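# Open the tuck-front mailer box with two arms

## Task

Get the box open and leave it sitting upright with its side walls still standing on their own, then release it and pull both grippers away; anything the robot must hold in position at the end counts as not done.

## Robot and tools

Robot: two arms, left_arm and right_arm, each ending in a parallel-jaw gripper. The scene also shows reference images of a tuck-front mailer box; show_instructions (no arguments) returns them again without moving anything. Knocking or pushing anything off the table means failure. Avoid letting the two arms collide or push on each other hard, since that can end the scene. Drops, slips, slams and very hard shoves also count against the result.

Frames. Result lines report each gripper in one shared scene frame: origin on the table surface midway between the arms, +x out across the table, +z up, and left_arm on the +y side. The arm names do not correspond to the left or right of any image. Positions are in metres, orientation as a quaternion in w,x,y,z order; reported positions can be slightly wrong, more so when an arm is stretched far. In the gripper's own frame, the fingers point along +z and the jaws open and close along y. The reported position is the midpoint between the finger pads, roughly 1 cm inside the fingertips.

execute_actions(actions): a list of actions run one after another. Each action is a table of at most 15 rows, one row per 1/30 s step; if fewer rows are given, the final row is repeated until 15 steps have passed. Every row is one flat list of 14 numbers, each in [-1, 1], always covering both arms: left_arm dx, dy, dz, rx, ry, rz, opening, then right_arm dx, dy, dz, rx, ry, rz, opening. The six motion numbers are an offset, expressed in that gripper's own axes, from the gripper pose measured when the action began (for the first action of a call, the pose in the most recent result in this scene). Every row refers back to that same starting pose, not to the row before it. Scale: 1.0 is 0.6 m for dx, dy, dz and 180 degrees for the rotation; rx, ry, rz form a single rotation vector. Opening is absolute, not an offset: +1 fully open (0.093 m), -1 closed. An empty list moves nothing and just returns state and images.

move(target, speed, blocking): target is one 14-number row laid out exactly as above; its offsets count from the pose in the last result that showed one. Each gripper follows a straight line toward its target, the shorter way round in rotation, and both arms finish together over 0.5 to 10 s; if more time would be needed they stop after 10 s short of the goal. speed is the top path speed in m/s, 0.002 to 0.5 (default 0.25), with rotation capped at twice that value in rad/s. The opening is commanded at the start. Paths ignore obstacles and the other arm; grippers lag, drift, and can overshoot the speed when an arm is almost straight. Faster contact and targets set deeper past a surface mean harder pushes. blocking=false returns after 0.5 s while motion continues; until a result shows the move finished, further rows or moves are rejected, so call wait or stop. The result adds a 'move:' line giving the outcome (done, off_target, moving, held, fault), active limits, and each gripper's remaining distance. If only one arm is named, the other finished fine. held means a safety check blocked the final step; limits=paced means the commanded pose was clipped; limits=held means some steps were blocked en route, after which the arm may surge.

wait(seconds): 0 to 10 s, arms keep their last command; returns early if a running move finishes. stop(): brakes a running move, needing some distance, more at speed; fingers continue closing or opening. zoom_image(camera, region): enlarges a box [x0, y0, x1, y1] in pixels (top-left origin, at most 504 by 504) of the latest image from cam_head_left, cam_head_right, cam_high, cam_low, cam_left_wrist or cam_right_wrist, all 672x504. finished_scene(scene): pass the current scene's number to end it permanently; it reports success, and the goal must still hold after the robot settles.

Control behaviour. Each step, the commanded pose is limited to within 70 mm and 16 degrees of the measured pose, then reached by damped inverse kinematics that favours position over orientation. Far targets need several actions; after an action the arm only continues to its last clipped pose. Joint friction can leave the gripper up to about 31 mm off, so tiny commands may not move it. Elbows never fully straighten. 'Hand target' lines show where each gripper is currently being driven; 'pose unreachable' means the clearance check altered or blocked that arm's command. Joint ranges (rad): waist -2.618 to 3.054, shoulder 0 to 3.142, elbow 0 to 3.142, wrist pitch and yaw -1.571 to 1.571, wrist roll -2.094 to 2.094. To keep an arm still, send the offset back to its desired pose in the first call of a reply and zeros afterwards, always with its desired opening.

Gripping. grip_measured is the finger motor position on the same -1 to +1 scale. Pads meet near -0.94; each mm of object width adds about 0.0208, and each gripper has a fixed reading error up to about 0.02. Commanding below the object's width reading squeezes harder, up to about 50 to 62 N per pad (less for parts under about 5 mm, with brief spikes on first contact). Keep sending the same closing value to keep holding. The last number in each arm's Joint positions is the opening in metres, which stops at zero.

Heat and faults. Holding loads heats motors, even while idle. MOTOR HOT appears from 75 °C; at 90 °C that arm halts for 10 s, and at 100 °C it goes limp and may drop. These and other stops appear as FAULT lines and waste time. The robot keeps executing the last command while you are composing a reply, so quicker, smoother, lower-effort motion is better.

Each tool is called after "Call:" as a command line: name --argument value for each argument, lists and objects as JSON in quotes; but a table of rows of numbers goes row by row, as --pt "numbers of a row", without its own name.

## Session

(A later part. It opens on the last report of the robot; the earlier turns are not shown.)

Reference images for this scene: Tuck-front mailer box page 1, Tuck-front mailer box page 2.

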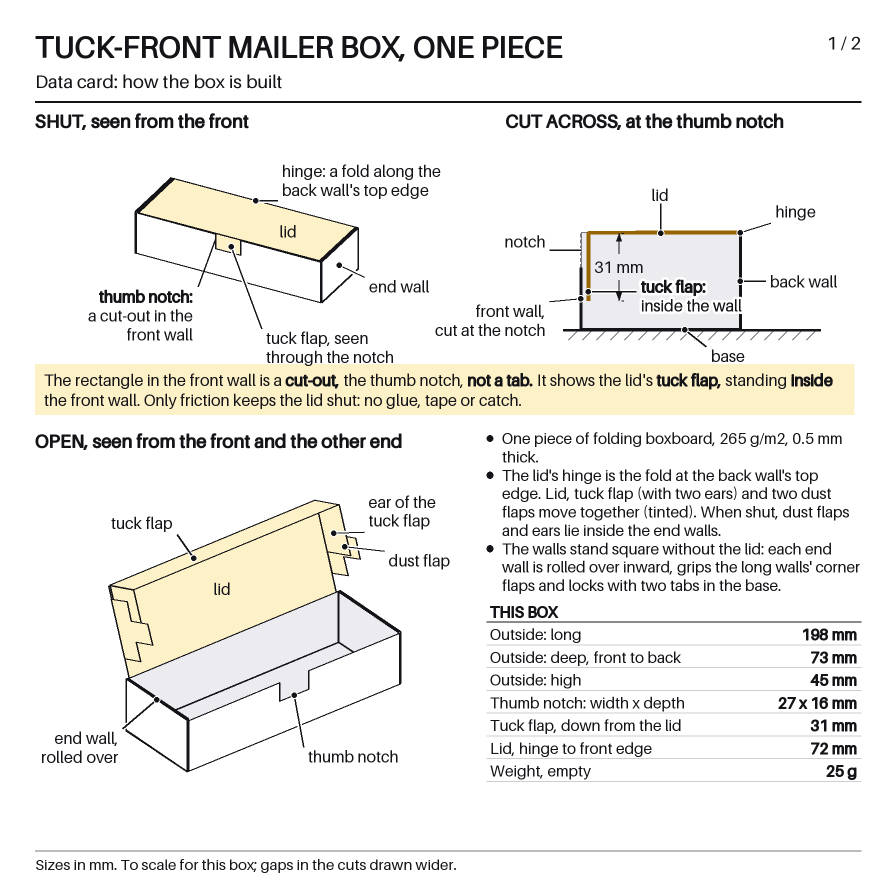

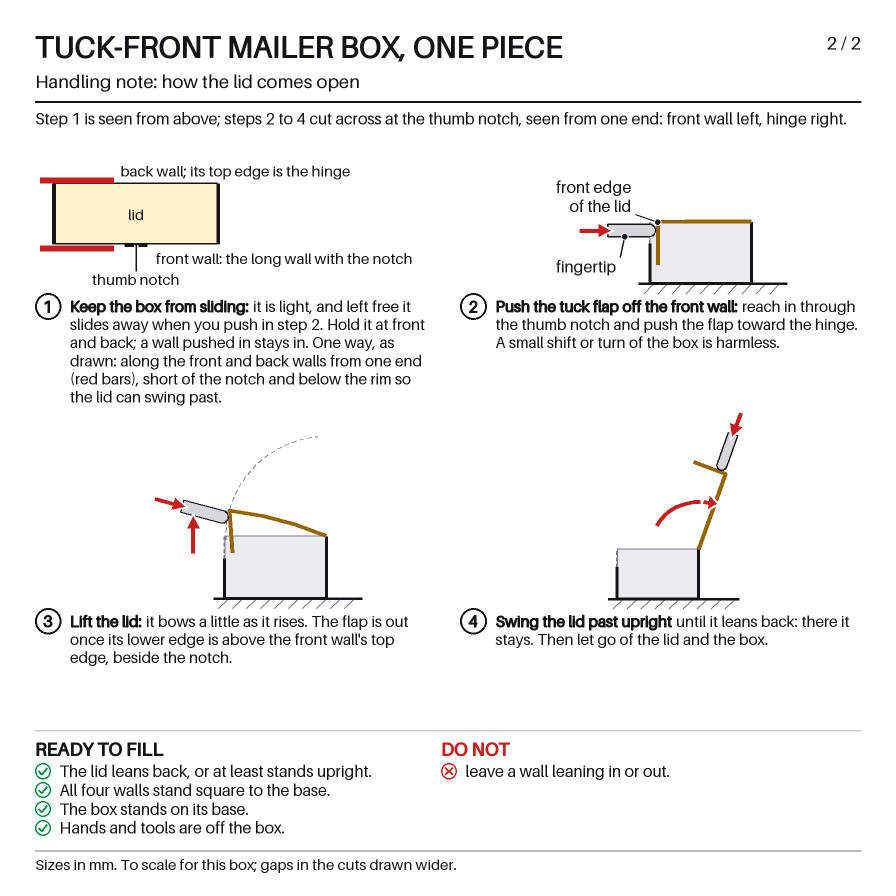

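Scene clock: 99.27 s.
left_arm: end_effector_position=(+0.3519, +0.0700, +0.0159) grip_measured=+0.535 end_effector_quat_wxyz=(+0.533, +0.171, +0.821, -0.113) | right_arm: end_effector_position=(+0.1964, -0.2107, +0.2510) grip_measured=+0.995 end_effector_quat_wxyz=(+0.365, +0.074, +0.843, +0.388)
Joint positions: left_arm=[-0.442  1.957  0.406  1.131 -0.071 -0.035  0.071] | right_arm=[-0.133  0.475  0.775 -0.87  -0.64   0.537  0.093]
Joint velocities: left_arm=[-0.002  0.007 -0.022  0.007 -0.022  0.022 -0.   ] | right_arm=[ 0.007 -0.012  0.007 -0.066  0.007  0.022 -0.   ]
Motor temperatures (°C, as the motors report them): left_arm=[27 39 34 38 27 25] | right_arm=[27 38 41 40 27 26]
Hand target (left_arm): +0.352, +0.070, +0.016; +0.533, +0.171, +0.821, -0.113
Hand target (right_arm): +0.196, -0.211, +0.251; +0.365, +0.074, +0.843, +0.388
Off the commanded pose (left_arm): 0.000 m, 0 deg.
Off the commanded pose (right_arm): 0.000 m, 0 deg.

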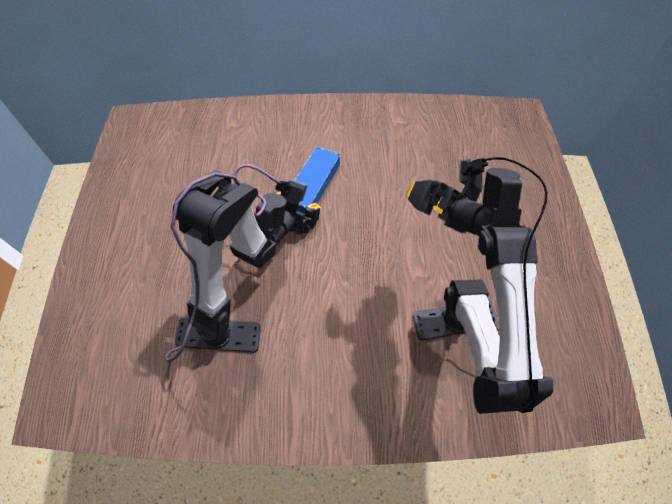

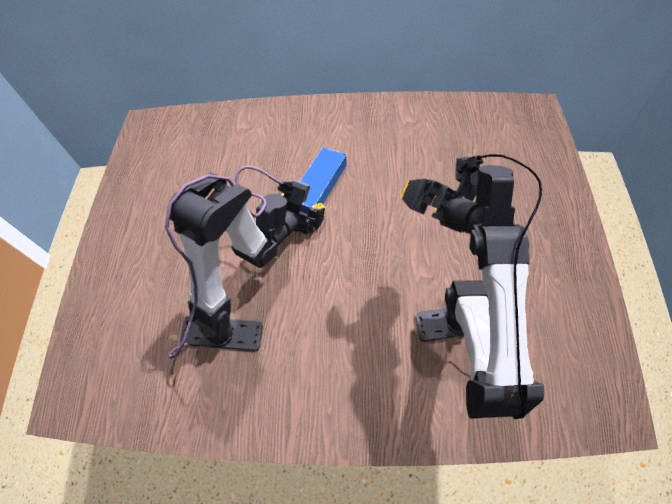

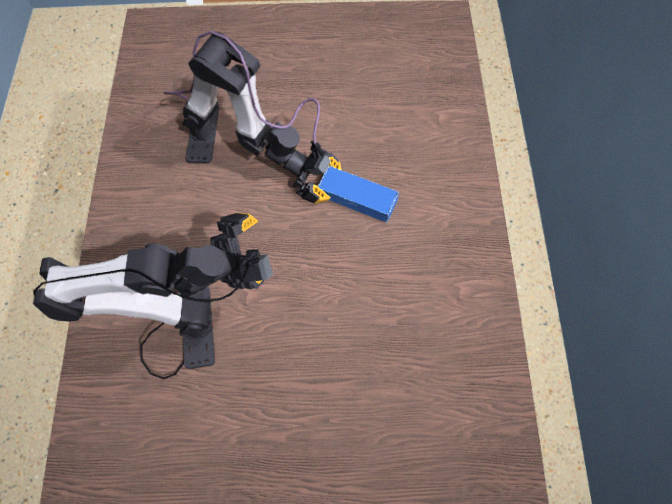

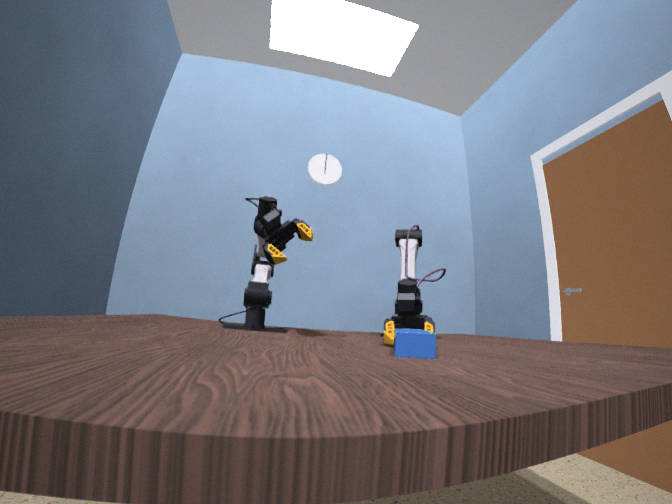

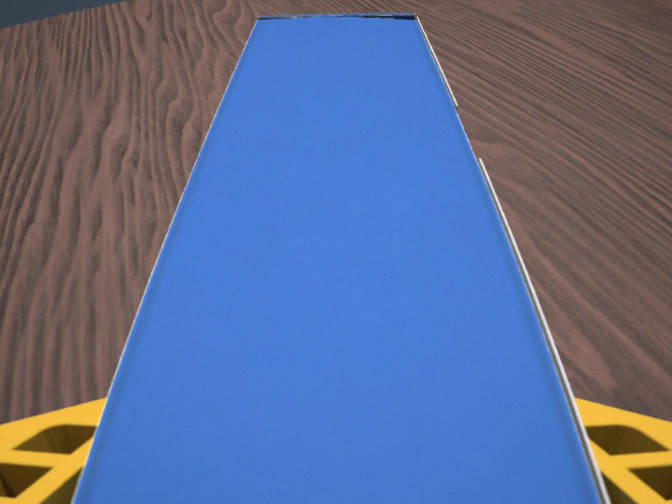

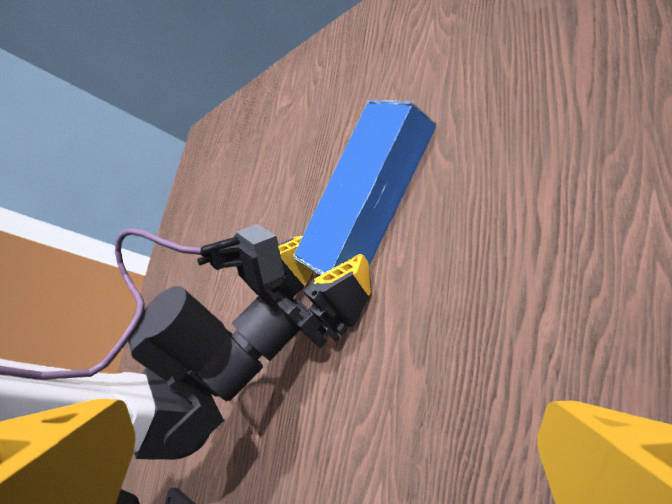

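Call:
move --target '[0,0,0,0,0,0,0.53,0,0,0,-0.011,0.108,0.169,1]'

Call:
move --target '[0,0,0,0,0,0,0.53,-0.175,0.023,0.474,0,0,0,1]' --speed 0.15

Scene clock: 105.07 s.
left_arm: end_effector_position=(+0.3519, +0.0700, +0.0159) grip_measured=+0.535 end_effector_quat_wxyz=(+0.533, +0.171, +0.821, -0.113) | right_arm: end_effector_position=(+0.1928, -0.2090, +0.2425) grip_measured=+0.995 end_effector_quat_wxyz=(+0.099, +0.223, +0.841, +0.483)
Joint positions: left_arm=[-0.442  1.957  0.406  1.131 -0.071 -0.035  0.071] | right_arm=[-0.374  0.866  0.965 -1.315 -0.991  0.473  0.093]
Joint velocities: left_arm=[ 0.002 -0.012 -0.002  0.051 -0.022  0.022  0.001] | right_arm=[-0.017 -0.022 -0.002 -0.11   0.007 -0.066  0.   ]
Motor temperatures (°C, as the motors report them): left_arm=[27 38 34 39 27 25] | right_arm=[27 38 41 40 27 26]
Hand target (left_arm): +0.352, +0.070, +0.016; +0.533, +0.171, +0.821, -0.113
Hand target (right_arm): +0.196, -0.210, +0.249; +0.105, +0.219, +0.840, +0.485
Off the commanded pose (left_arm): 0.000 m, 0 deg.
Off the commanded pose (right_arm): 0.009 m, 1 deg.
move: done

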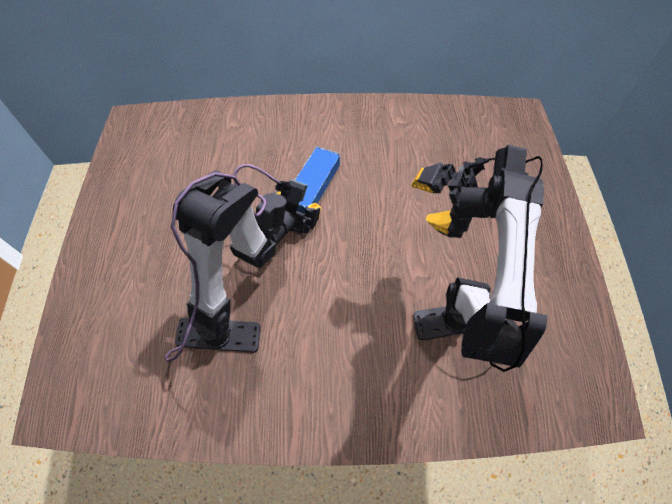

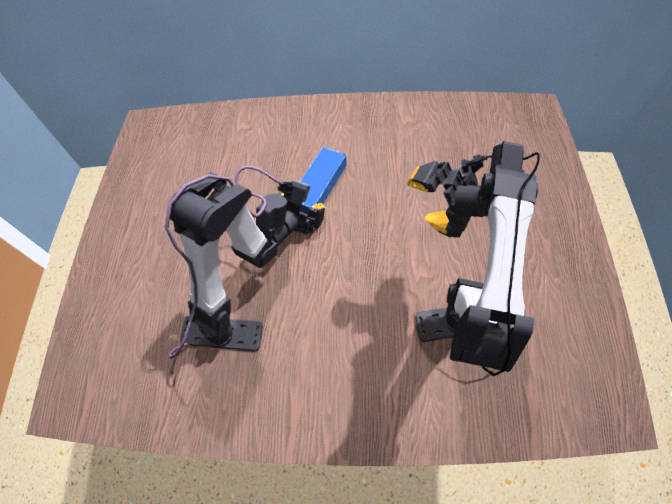

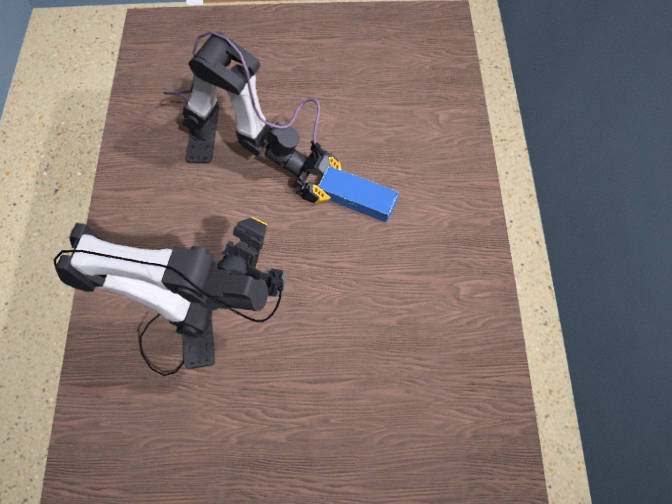

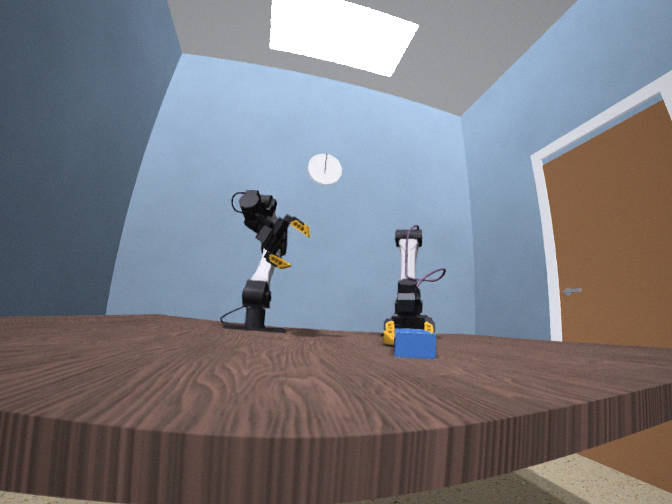

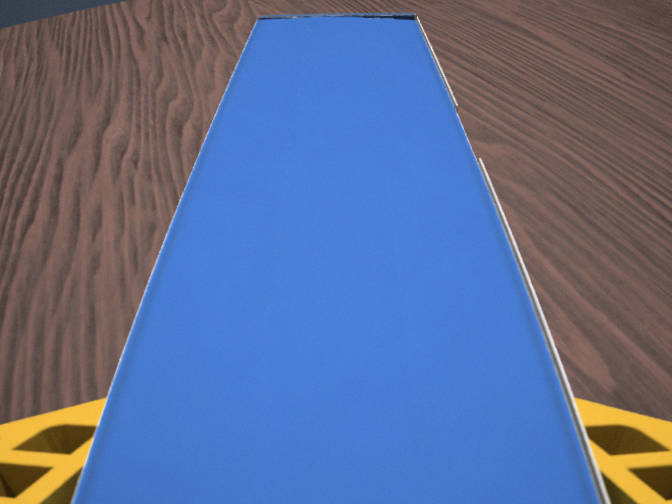

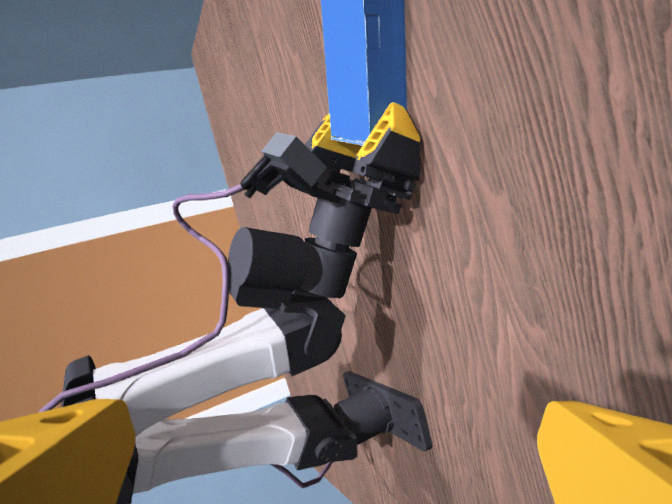

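Scene clock: 107.70 s.
left_arm: end_effector_position=(+0.3519, +0.0700, +0.0159) grip_measured=+0.535 end_effector_quat_wxyz=(+0.533, +0.171, +0.821, -0.113) | right_arm: end_effector_position=(+0.3888, -0.0379, +0.1000) grip_measured=+0.995 end_effector_quat_wxyz=(+0.091, +0.229, +0.842, +0.480)
Joint positions: left_arm=[-0.442  1.957  0.406  1.131 -0.071 -0.035  0.071] | right_arm=[ 0.305  1.764  0.942  0.155 -0.563  1.252  0.093]
Joint velocities: left_arm=[ 0.002 -0.022  0.002  0.037  0.037  0.037 -0.   ] | right_arm=[-0.007 -0.007 -0.002 -0.037 -0.037  0.051 -0.001]
Motor temperatures (°C, as the motors report them): left_arm=[27 38 34 39 27 25] | right_arm=[27 38 41 40 27 26]
Hand target (left_arm): +0.352, +0.070, +0.016; +0.533, +0.171, +0.821, -0.113
Hand target (right_arm): +0.395, -0.031, +0.109; +0.100, +0.224, +0.837, +0.489
Off the commanded pose (left_arm): 0.000 m, 0 deg.
Off the commanded pose (right_arm): 0.010 m, 1 deg.
move: done

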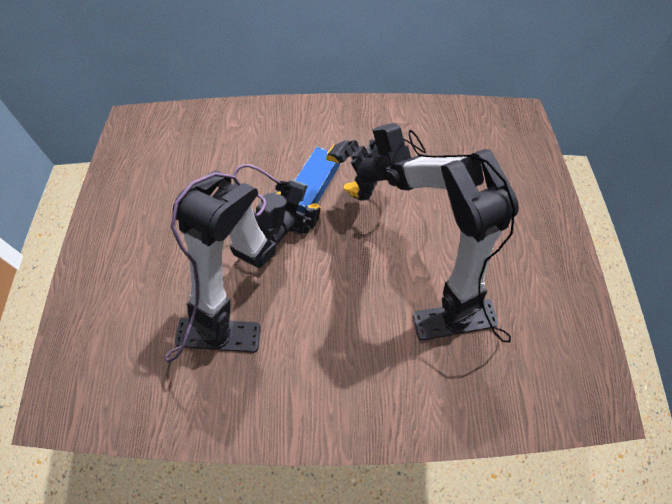

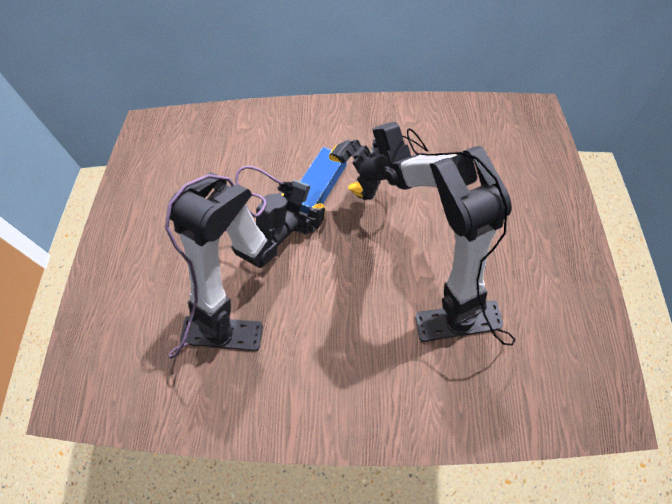

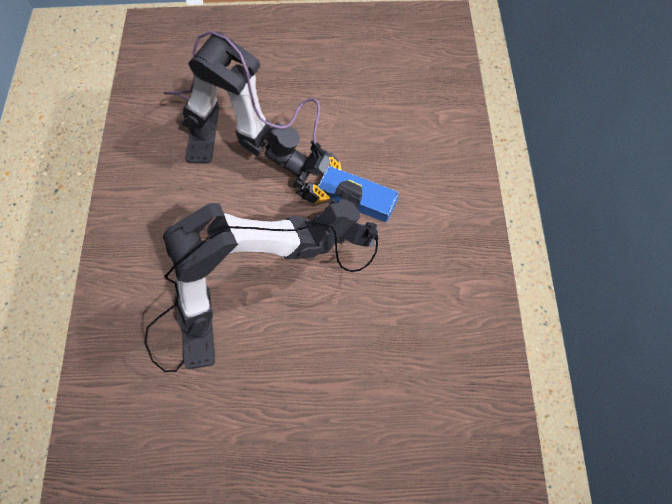

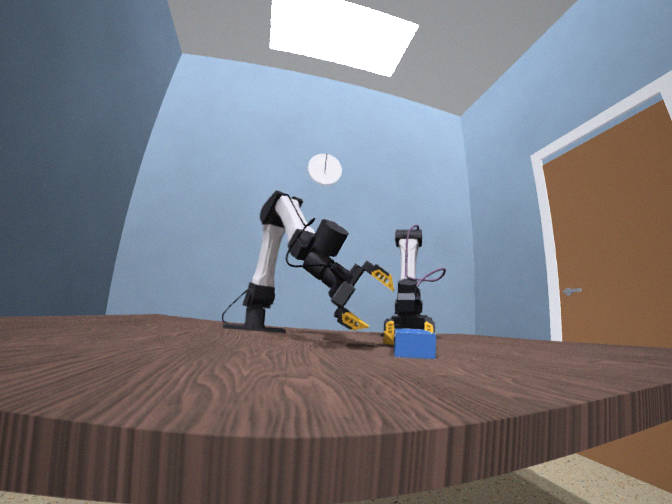

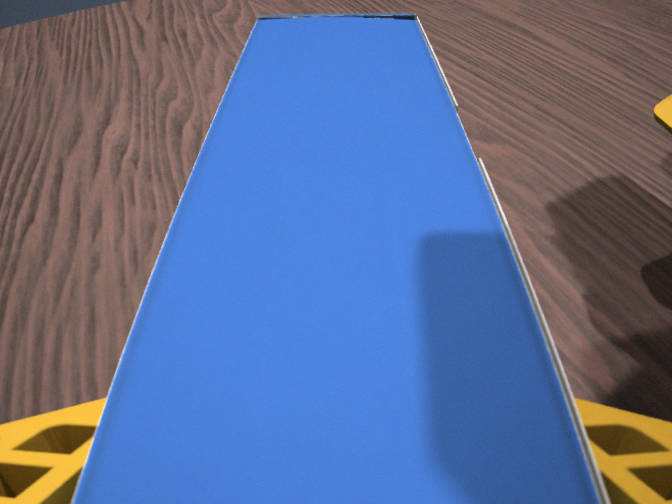

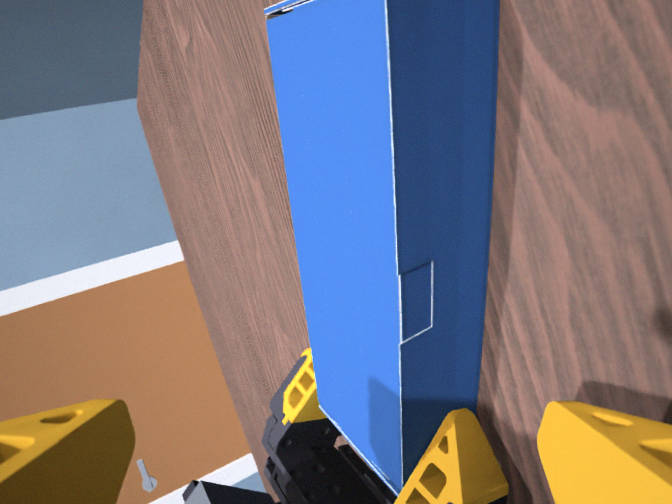

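Call:
move --target '[0,0,0,0,0,0,0.53,-0.015,0.035,0.065,0,0,0,1]' --speed 0.04

Scene clock: 110.73 s.
left_arm: end_effector_position=(+0.3519, +0.0700, +0.0159) grip_measured=+0.535 end_effector_quat_wxyz=(+0.533, +0.171, +0.821, -0.113) | right_arm: end_effector_position=(+0.4132, -0.0087, +0.0929) grip_measured=+0.995 end_effector_quat_wxyz=(+0.089, +0.230, +0.843, +0.477)
Joint positions: left_arm=[-0.442  1.957  0.406  1.131 -0.071 -0.035  0.071] | right_arm=[ 0.347  1.896  1.084  0.154 -0.529  1.281  0.093]
Joint velocities: left_arm=[ 0.002 -0.017 -0.007  0.007 -0.022 -0.037  0.   ] | right_arm=[ 0.012  0.002 -0.012 -0.037 -0.022  0.051  0.001]
Motor temperatures (°C, as the motors report them): left_arm=[27 38 34 39 27 25] | right_arm=[27 39 42 40 27 26]
Hand target (left_arm): +0.352, +0.070, +0.016; +0.533, +0.171, +0.821, -0.113
Hand target (right_arm): +0.417, -0.003, +0.097; +0.091, +0.230, +0.842, +0.480
Off the commanded pose (left_arm): 0.000 m, 0 deg.
Off the commanded pose (right_arm): 0.008 m, 0 deg.
move: done

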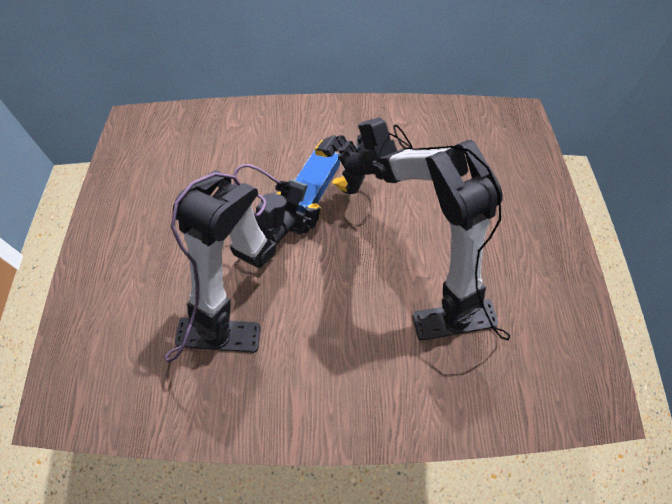

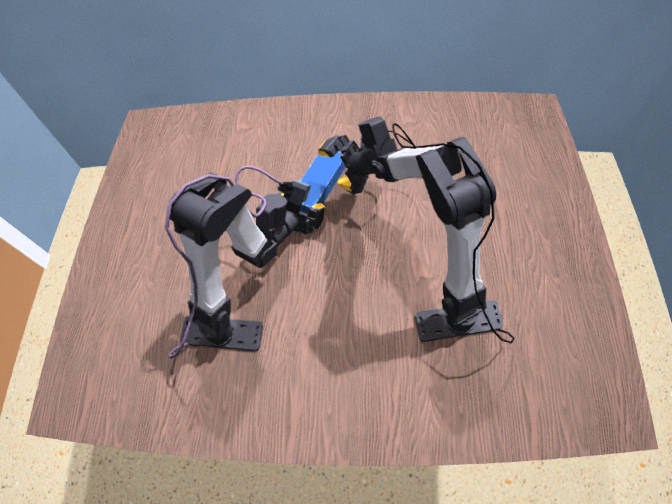

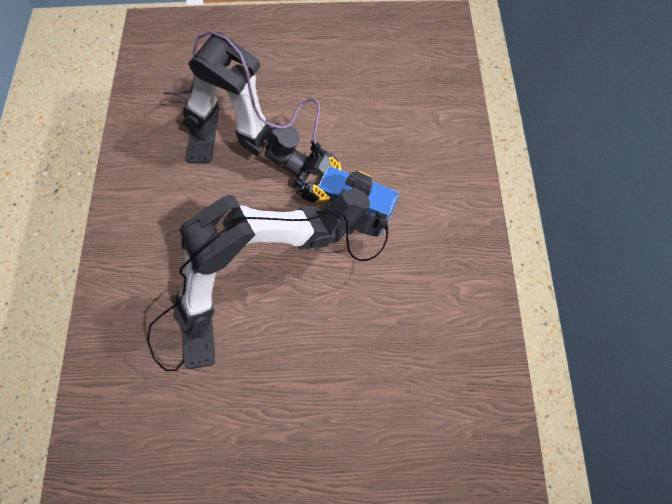

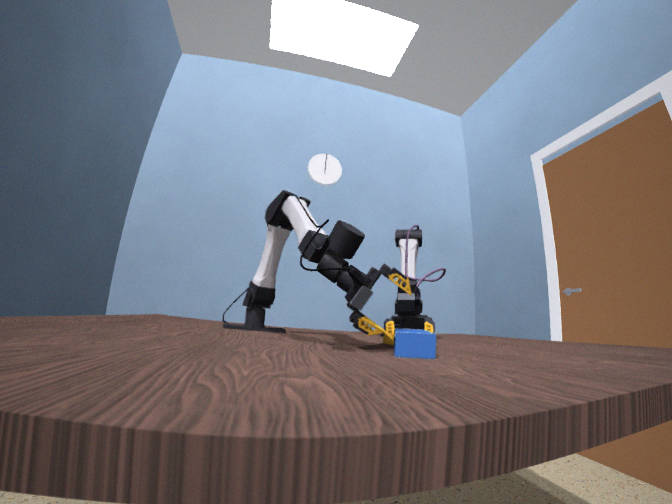

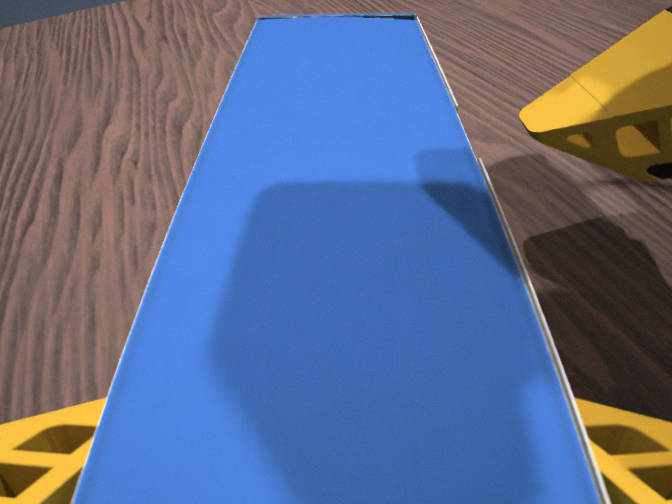

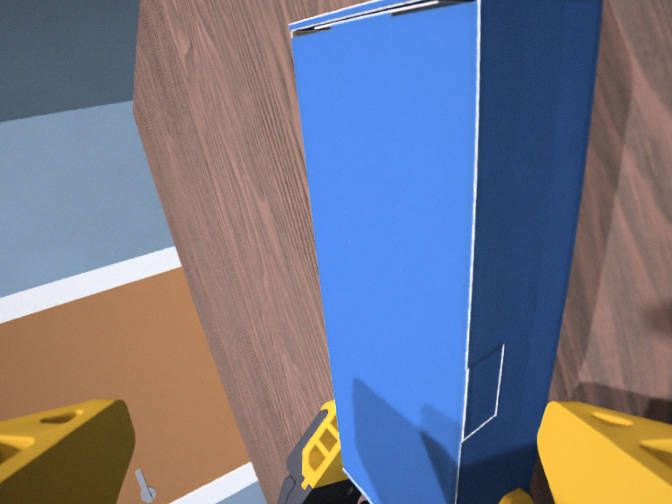

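Looks aligned; swing the box in.

Call:
execute_actions --actions '[[[0,-0.02,0,0.022,0,0.003,0.53,0,0,0,0,0,0,1]],[[0,-0.02,0,0.022,0,0.003,0.53,0,0,0,0,0,0,1]],[[0,-0.02,0,0.022,0,0.003,0.53,0,0,0,0,0,0,1]]]'

Scene clock: 113.97 s.
left_arm: end_effector_position=(+0.3450, +0.0552, +0.0169) grip_measured=+0.535 end_effector_quat_wxyz=(+0.525, +0.199, +0.813, -0.152) | right_arm: end_effector_position=(+0.4124, -0.0095, +0.0913) grip_measured=+0.995 end_effector_quat_wxyz=(+0.087, +0.232, +0.845, +0.474)
Joint positions: left_arm=[-0.442  1.957  0.406  1.137  0.026 -0.03   0.071] | right_arm=[ 0.347  1.896  1.084  0.145 -0.527  1.281  0.093]
Joint velocities: left_arm=[-0.017 -0.012 -0.012  0.051  0.081 -0.051 -0.001] | right_arm=[ 0.002  0.007  0.012  0.007 -0.007  0.007 -0.001]
Motor temperatures (°C, as the motors report them): left_arm=[27 37 33 40 27 25] | right_arm=[27 40 42 40 27 26]
Hand target (left_arm): +0.340, +0.046, +0.017; +0.520, +0.218, +0.808, -0.173
Hand target (right_arm): +0.413, -0.009, +0.093; +0.089, +0.231, +0.843, +0.477
Off the commanded pose (left_arm): 0.011 m, 4 deg.
Off the commanded pose (right_arm): 0.002 m, 0 deg.

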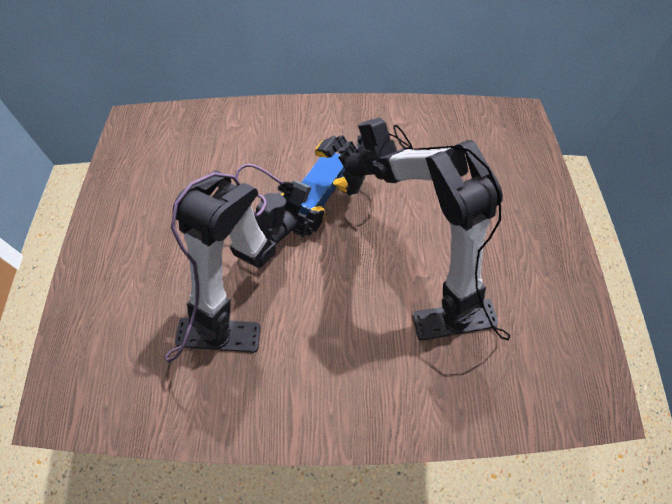

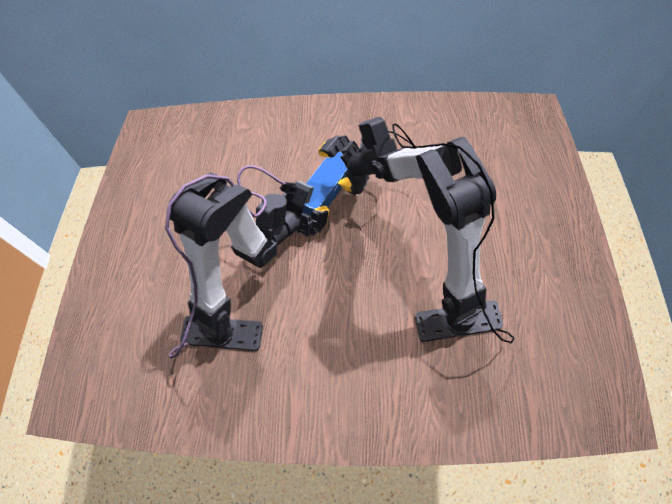

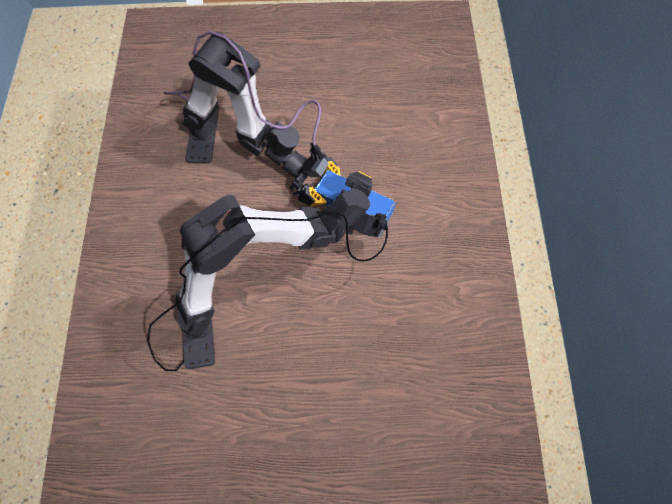

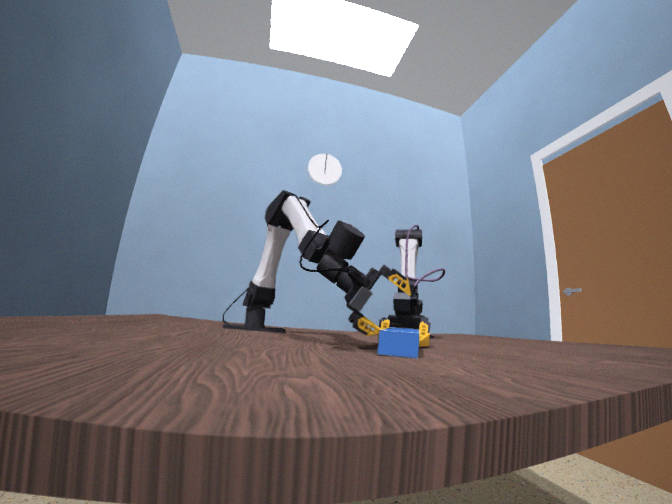

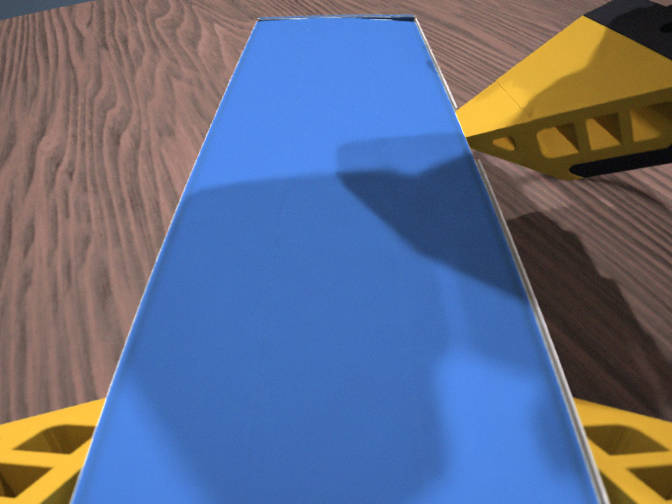

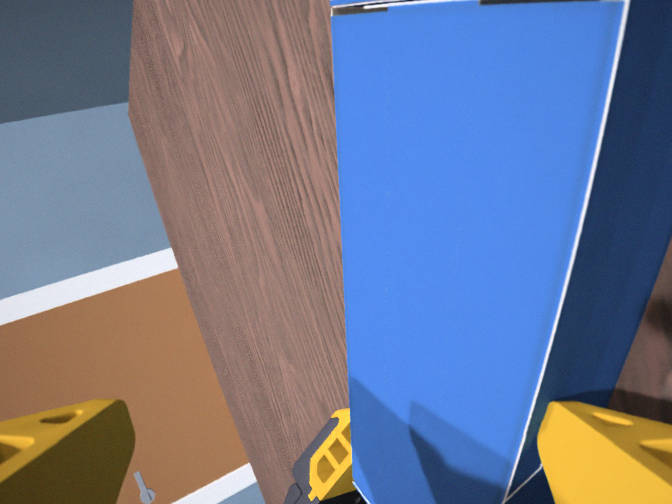

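Tip in the notch. Lift.

Call:
execute_actions --actions '[[[0,-0.022,0,0.024,0,0.003,0.53,0,0.012,0,-0.012,0,-0.004,0.92]],[[0,-0.022,0,0.024,0,0.003,0.53,0,0.012,0,-0.012,0,-0.004,0.84]],[[0,-0.022,0,0.024,0,0.003,0.53,0,0.012,0,-0.012,0,-0.004,0.76]],[[0,-0.022,0,0.024,0,0.003,0.53,0,0.012,0,-0.012,0,-0.004,0.68]]]'

Scene clock: 118.40 s.
left_arm: end_effector_position=(+0.3468, +0.0568, +0.0190) grip_measured=+0.535 end_effector_quat_wxyz=(+0.529, +0.197, +0.811, -0.155) | right_arm: end_effector_position=(+0.4123, -0.0096, +0.0911) grip_measured=+0.683 end_effector_quat_wxyz=(+0.086, +0.233, +0.845, +0.474)
Joint positions: left_arm=[-0.431  1.957  0.406  1.146  0.037 -0.03   0.071] | right_arm=[ 0.347  1.896  1.084  0.144 -0.526  1.282  0.078]
Joint velocities: left_arm=[-0.007  0.012  0.002 -0.007  0.037 -0.022 -0.001] | right_arm=[ 0.002  0.007 -0.007 -0.007 -0.037  0.007  0.001]
Motor temperatures (°C, as the motors report them): left_arm=[27 37 33 40 27 25] | right_arm=[27 41 42 40 27 26]
Hand target (left_arm): +0.340, +0.045, +0.019; +0.521, +0.221, +0.805, -0.181
Hand target (right_arm): +0.414, -0.006, +0.097; +0.093, +0.226, +0.837, +0.489
Off the commanded pose (left_arm): 0.014 m, 4 deg.
Off the commanded pose (right_arm): 0.007 m, 2 deg.

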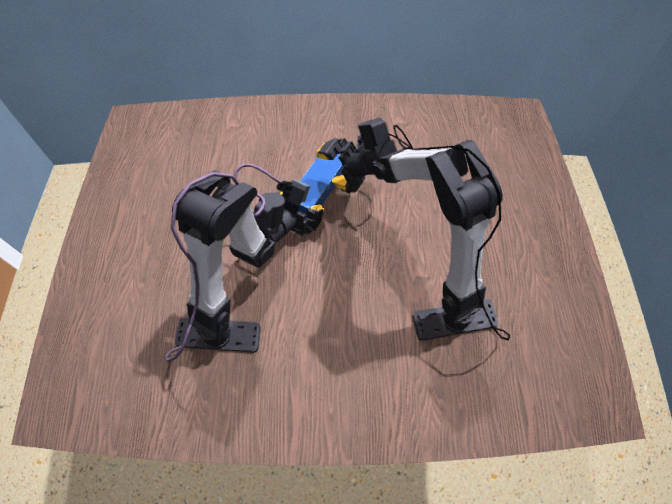

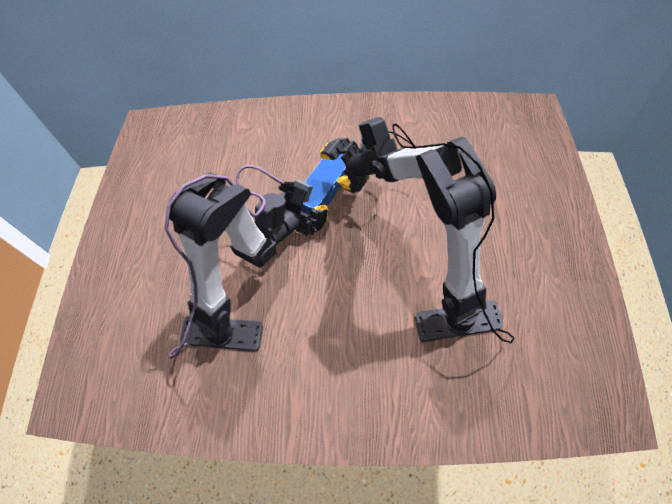

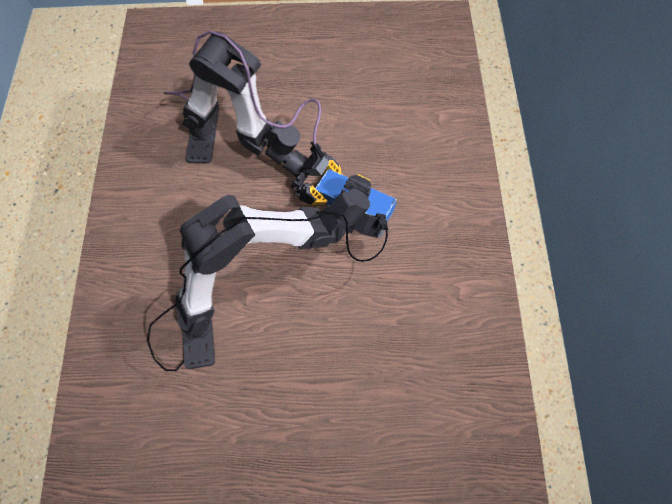

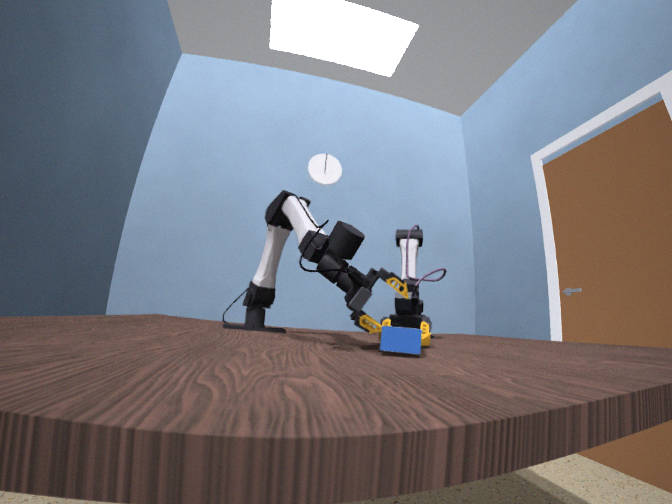

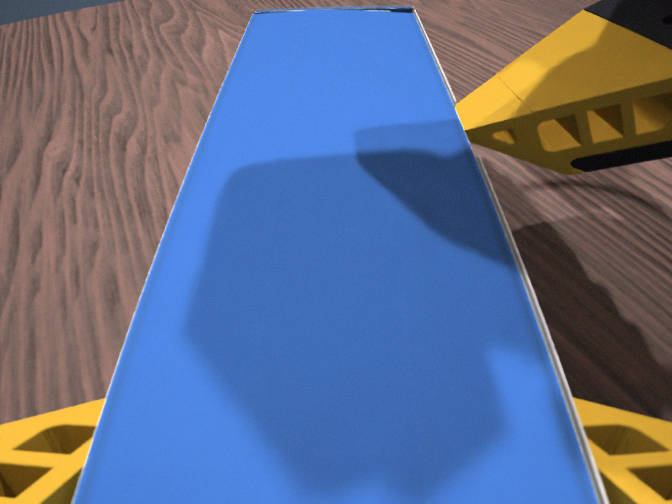

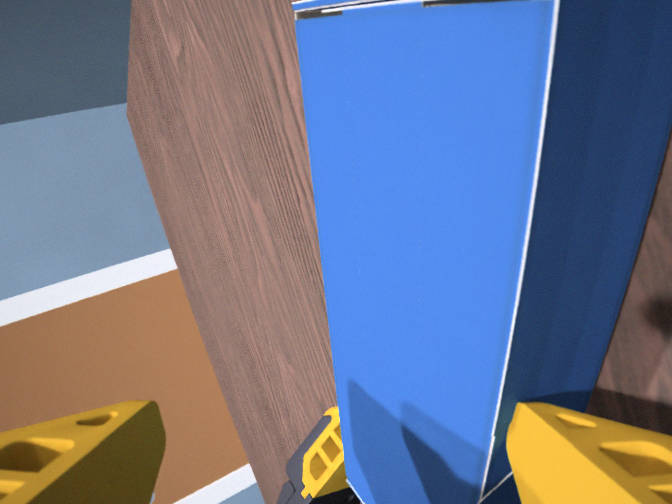

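Call:
execute_actions --actions '[[[0,0.02,0,-0.022,0,-0.003,0.53,0,0,0,0,0,0,0.68]],[[0,0.02,0,-0.022,0,-0.003,0.53,0,0,0,0,0,0,0.68]],[[0,0,0,0,0,0,0.53,0.018,0,0,0,0.018,0,1]],[[0,0,0,0,0,0,0.53,0.012,0,0,0,0.012,0,1]],[[0,-0.02,0,0.022,0,0.003,0.53,0,0,0,0,0,0,1]],[[0,-0.02,0,0.022,0,0.003,0.53,0,0,0,0,0,0,1]]]'

Scene clock: 124.83 s.
left_arm: end_effector_position=(+0.3468, +0.0570, +0.0186) grip_measured=+0.535 end_effector_quat_wxyz=(+0.528, +0.197, +0.812, -0.154) | right_arm: end_effector_position=(+0.3997, -0.0047, +0.0903) grip_measured=+0.993 end_effector_quat_wxyz=(+0.050, +0.222, +0.846, +0.482)
Joint positions: left_arm=[-0.431  1.957  0.406  1.144  0.037 -0.03   0.071] | right_arm=[ 0.347  1.896  1.084  0.115 -0.598  1.282  0.093]
Joint velocities: left_arm=[ 0.002 -0.017 -0.017 -0.037  0.037  0.007  0.001] | right_arm=[ 0.002  0.012 -0.002  0.037 -0.051  0.007 -0.   ]
Motor temperatures (°C, as the motors report them): left_arm=[27 37 33 40 27 25] | right_arm=[27 43 42 41 27 26]
Hand target (left_arm): +0.346, +0.055, +0.019; +0.528, +0.203, +0.810, -0.156
Hand target (right_arm): +0.400, -0.005, +0.090; +0.050, +0.222, +0.846, +0.482
Off the commanded pose (left_arm): 0.002 m, 1 deg.
Off the commanded pose (right_arm): 0.000 m, 0 deg.

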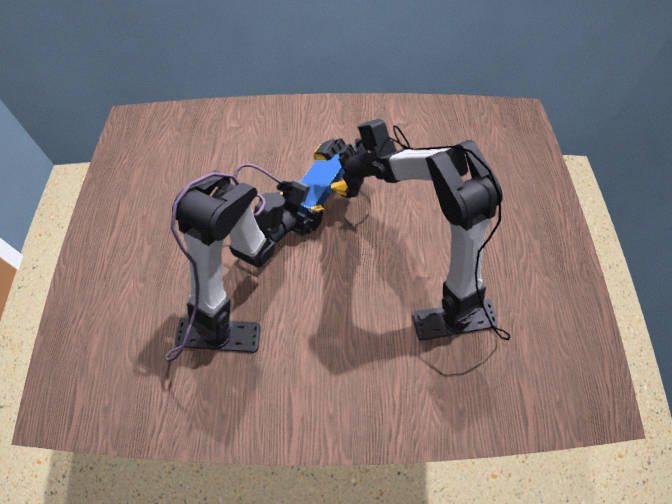

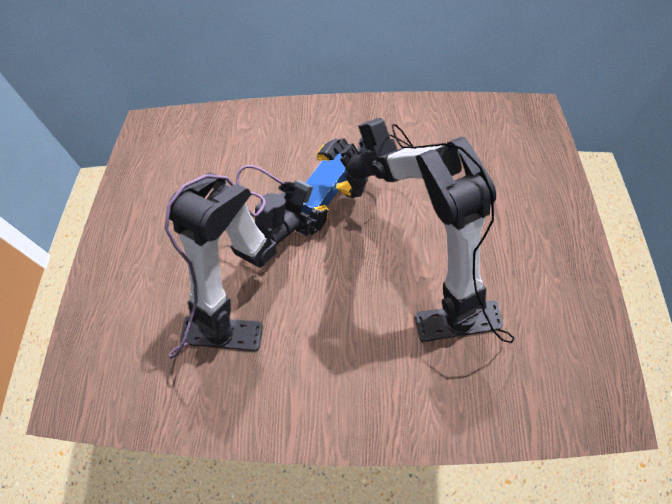

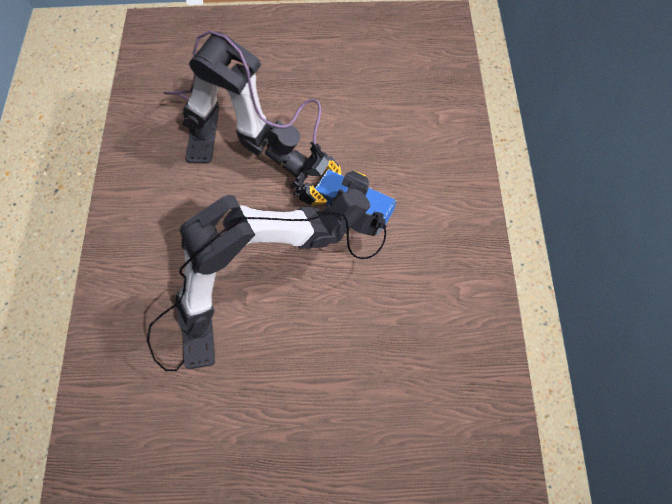

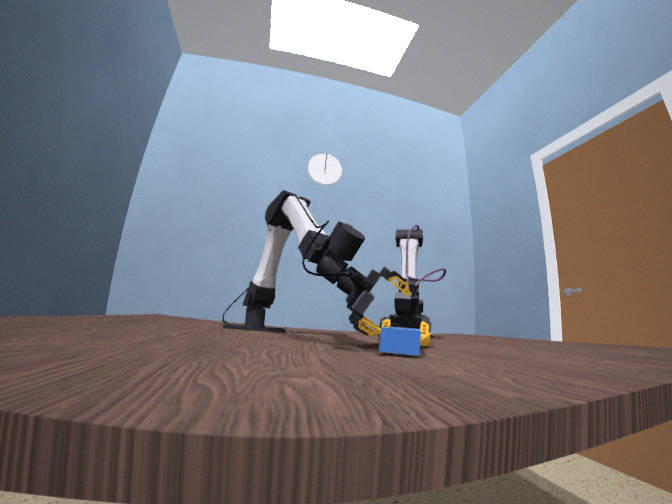

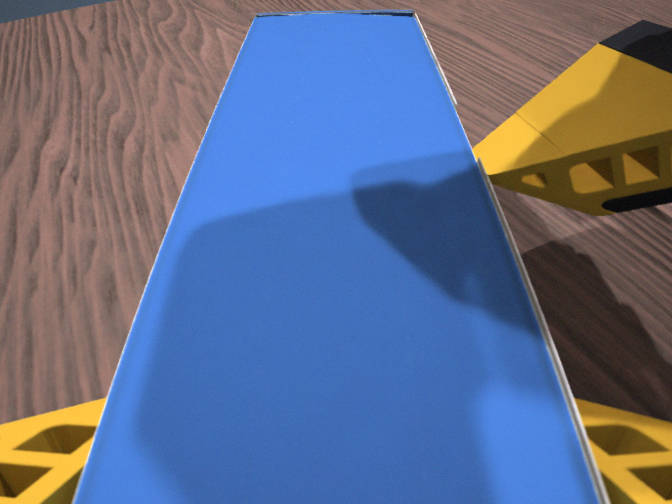

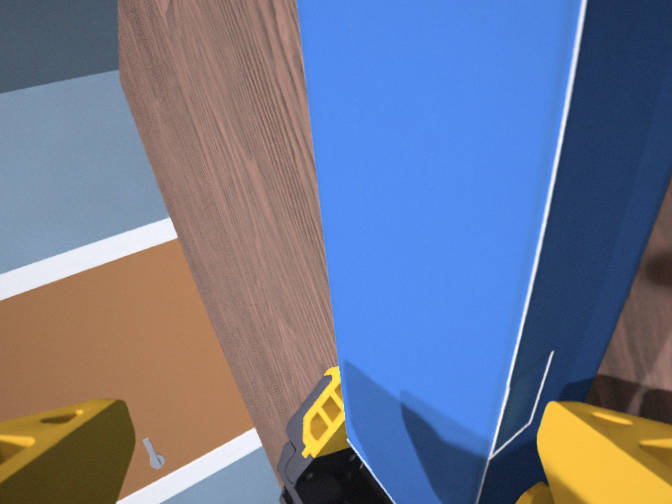

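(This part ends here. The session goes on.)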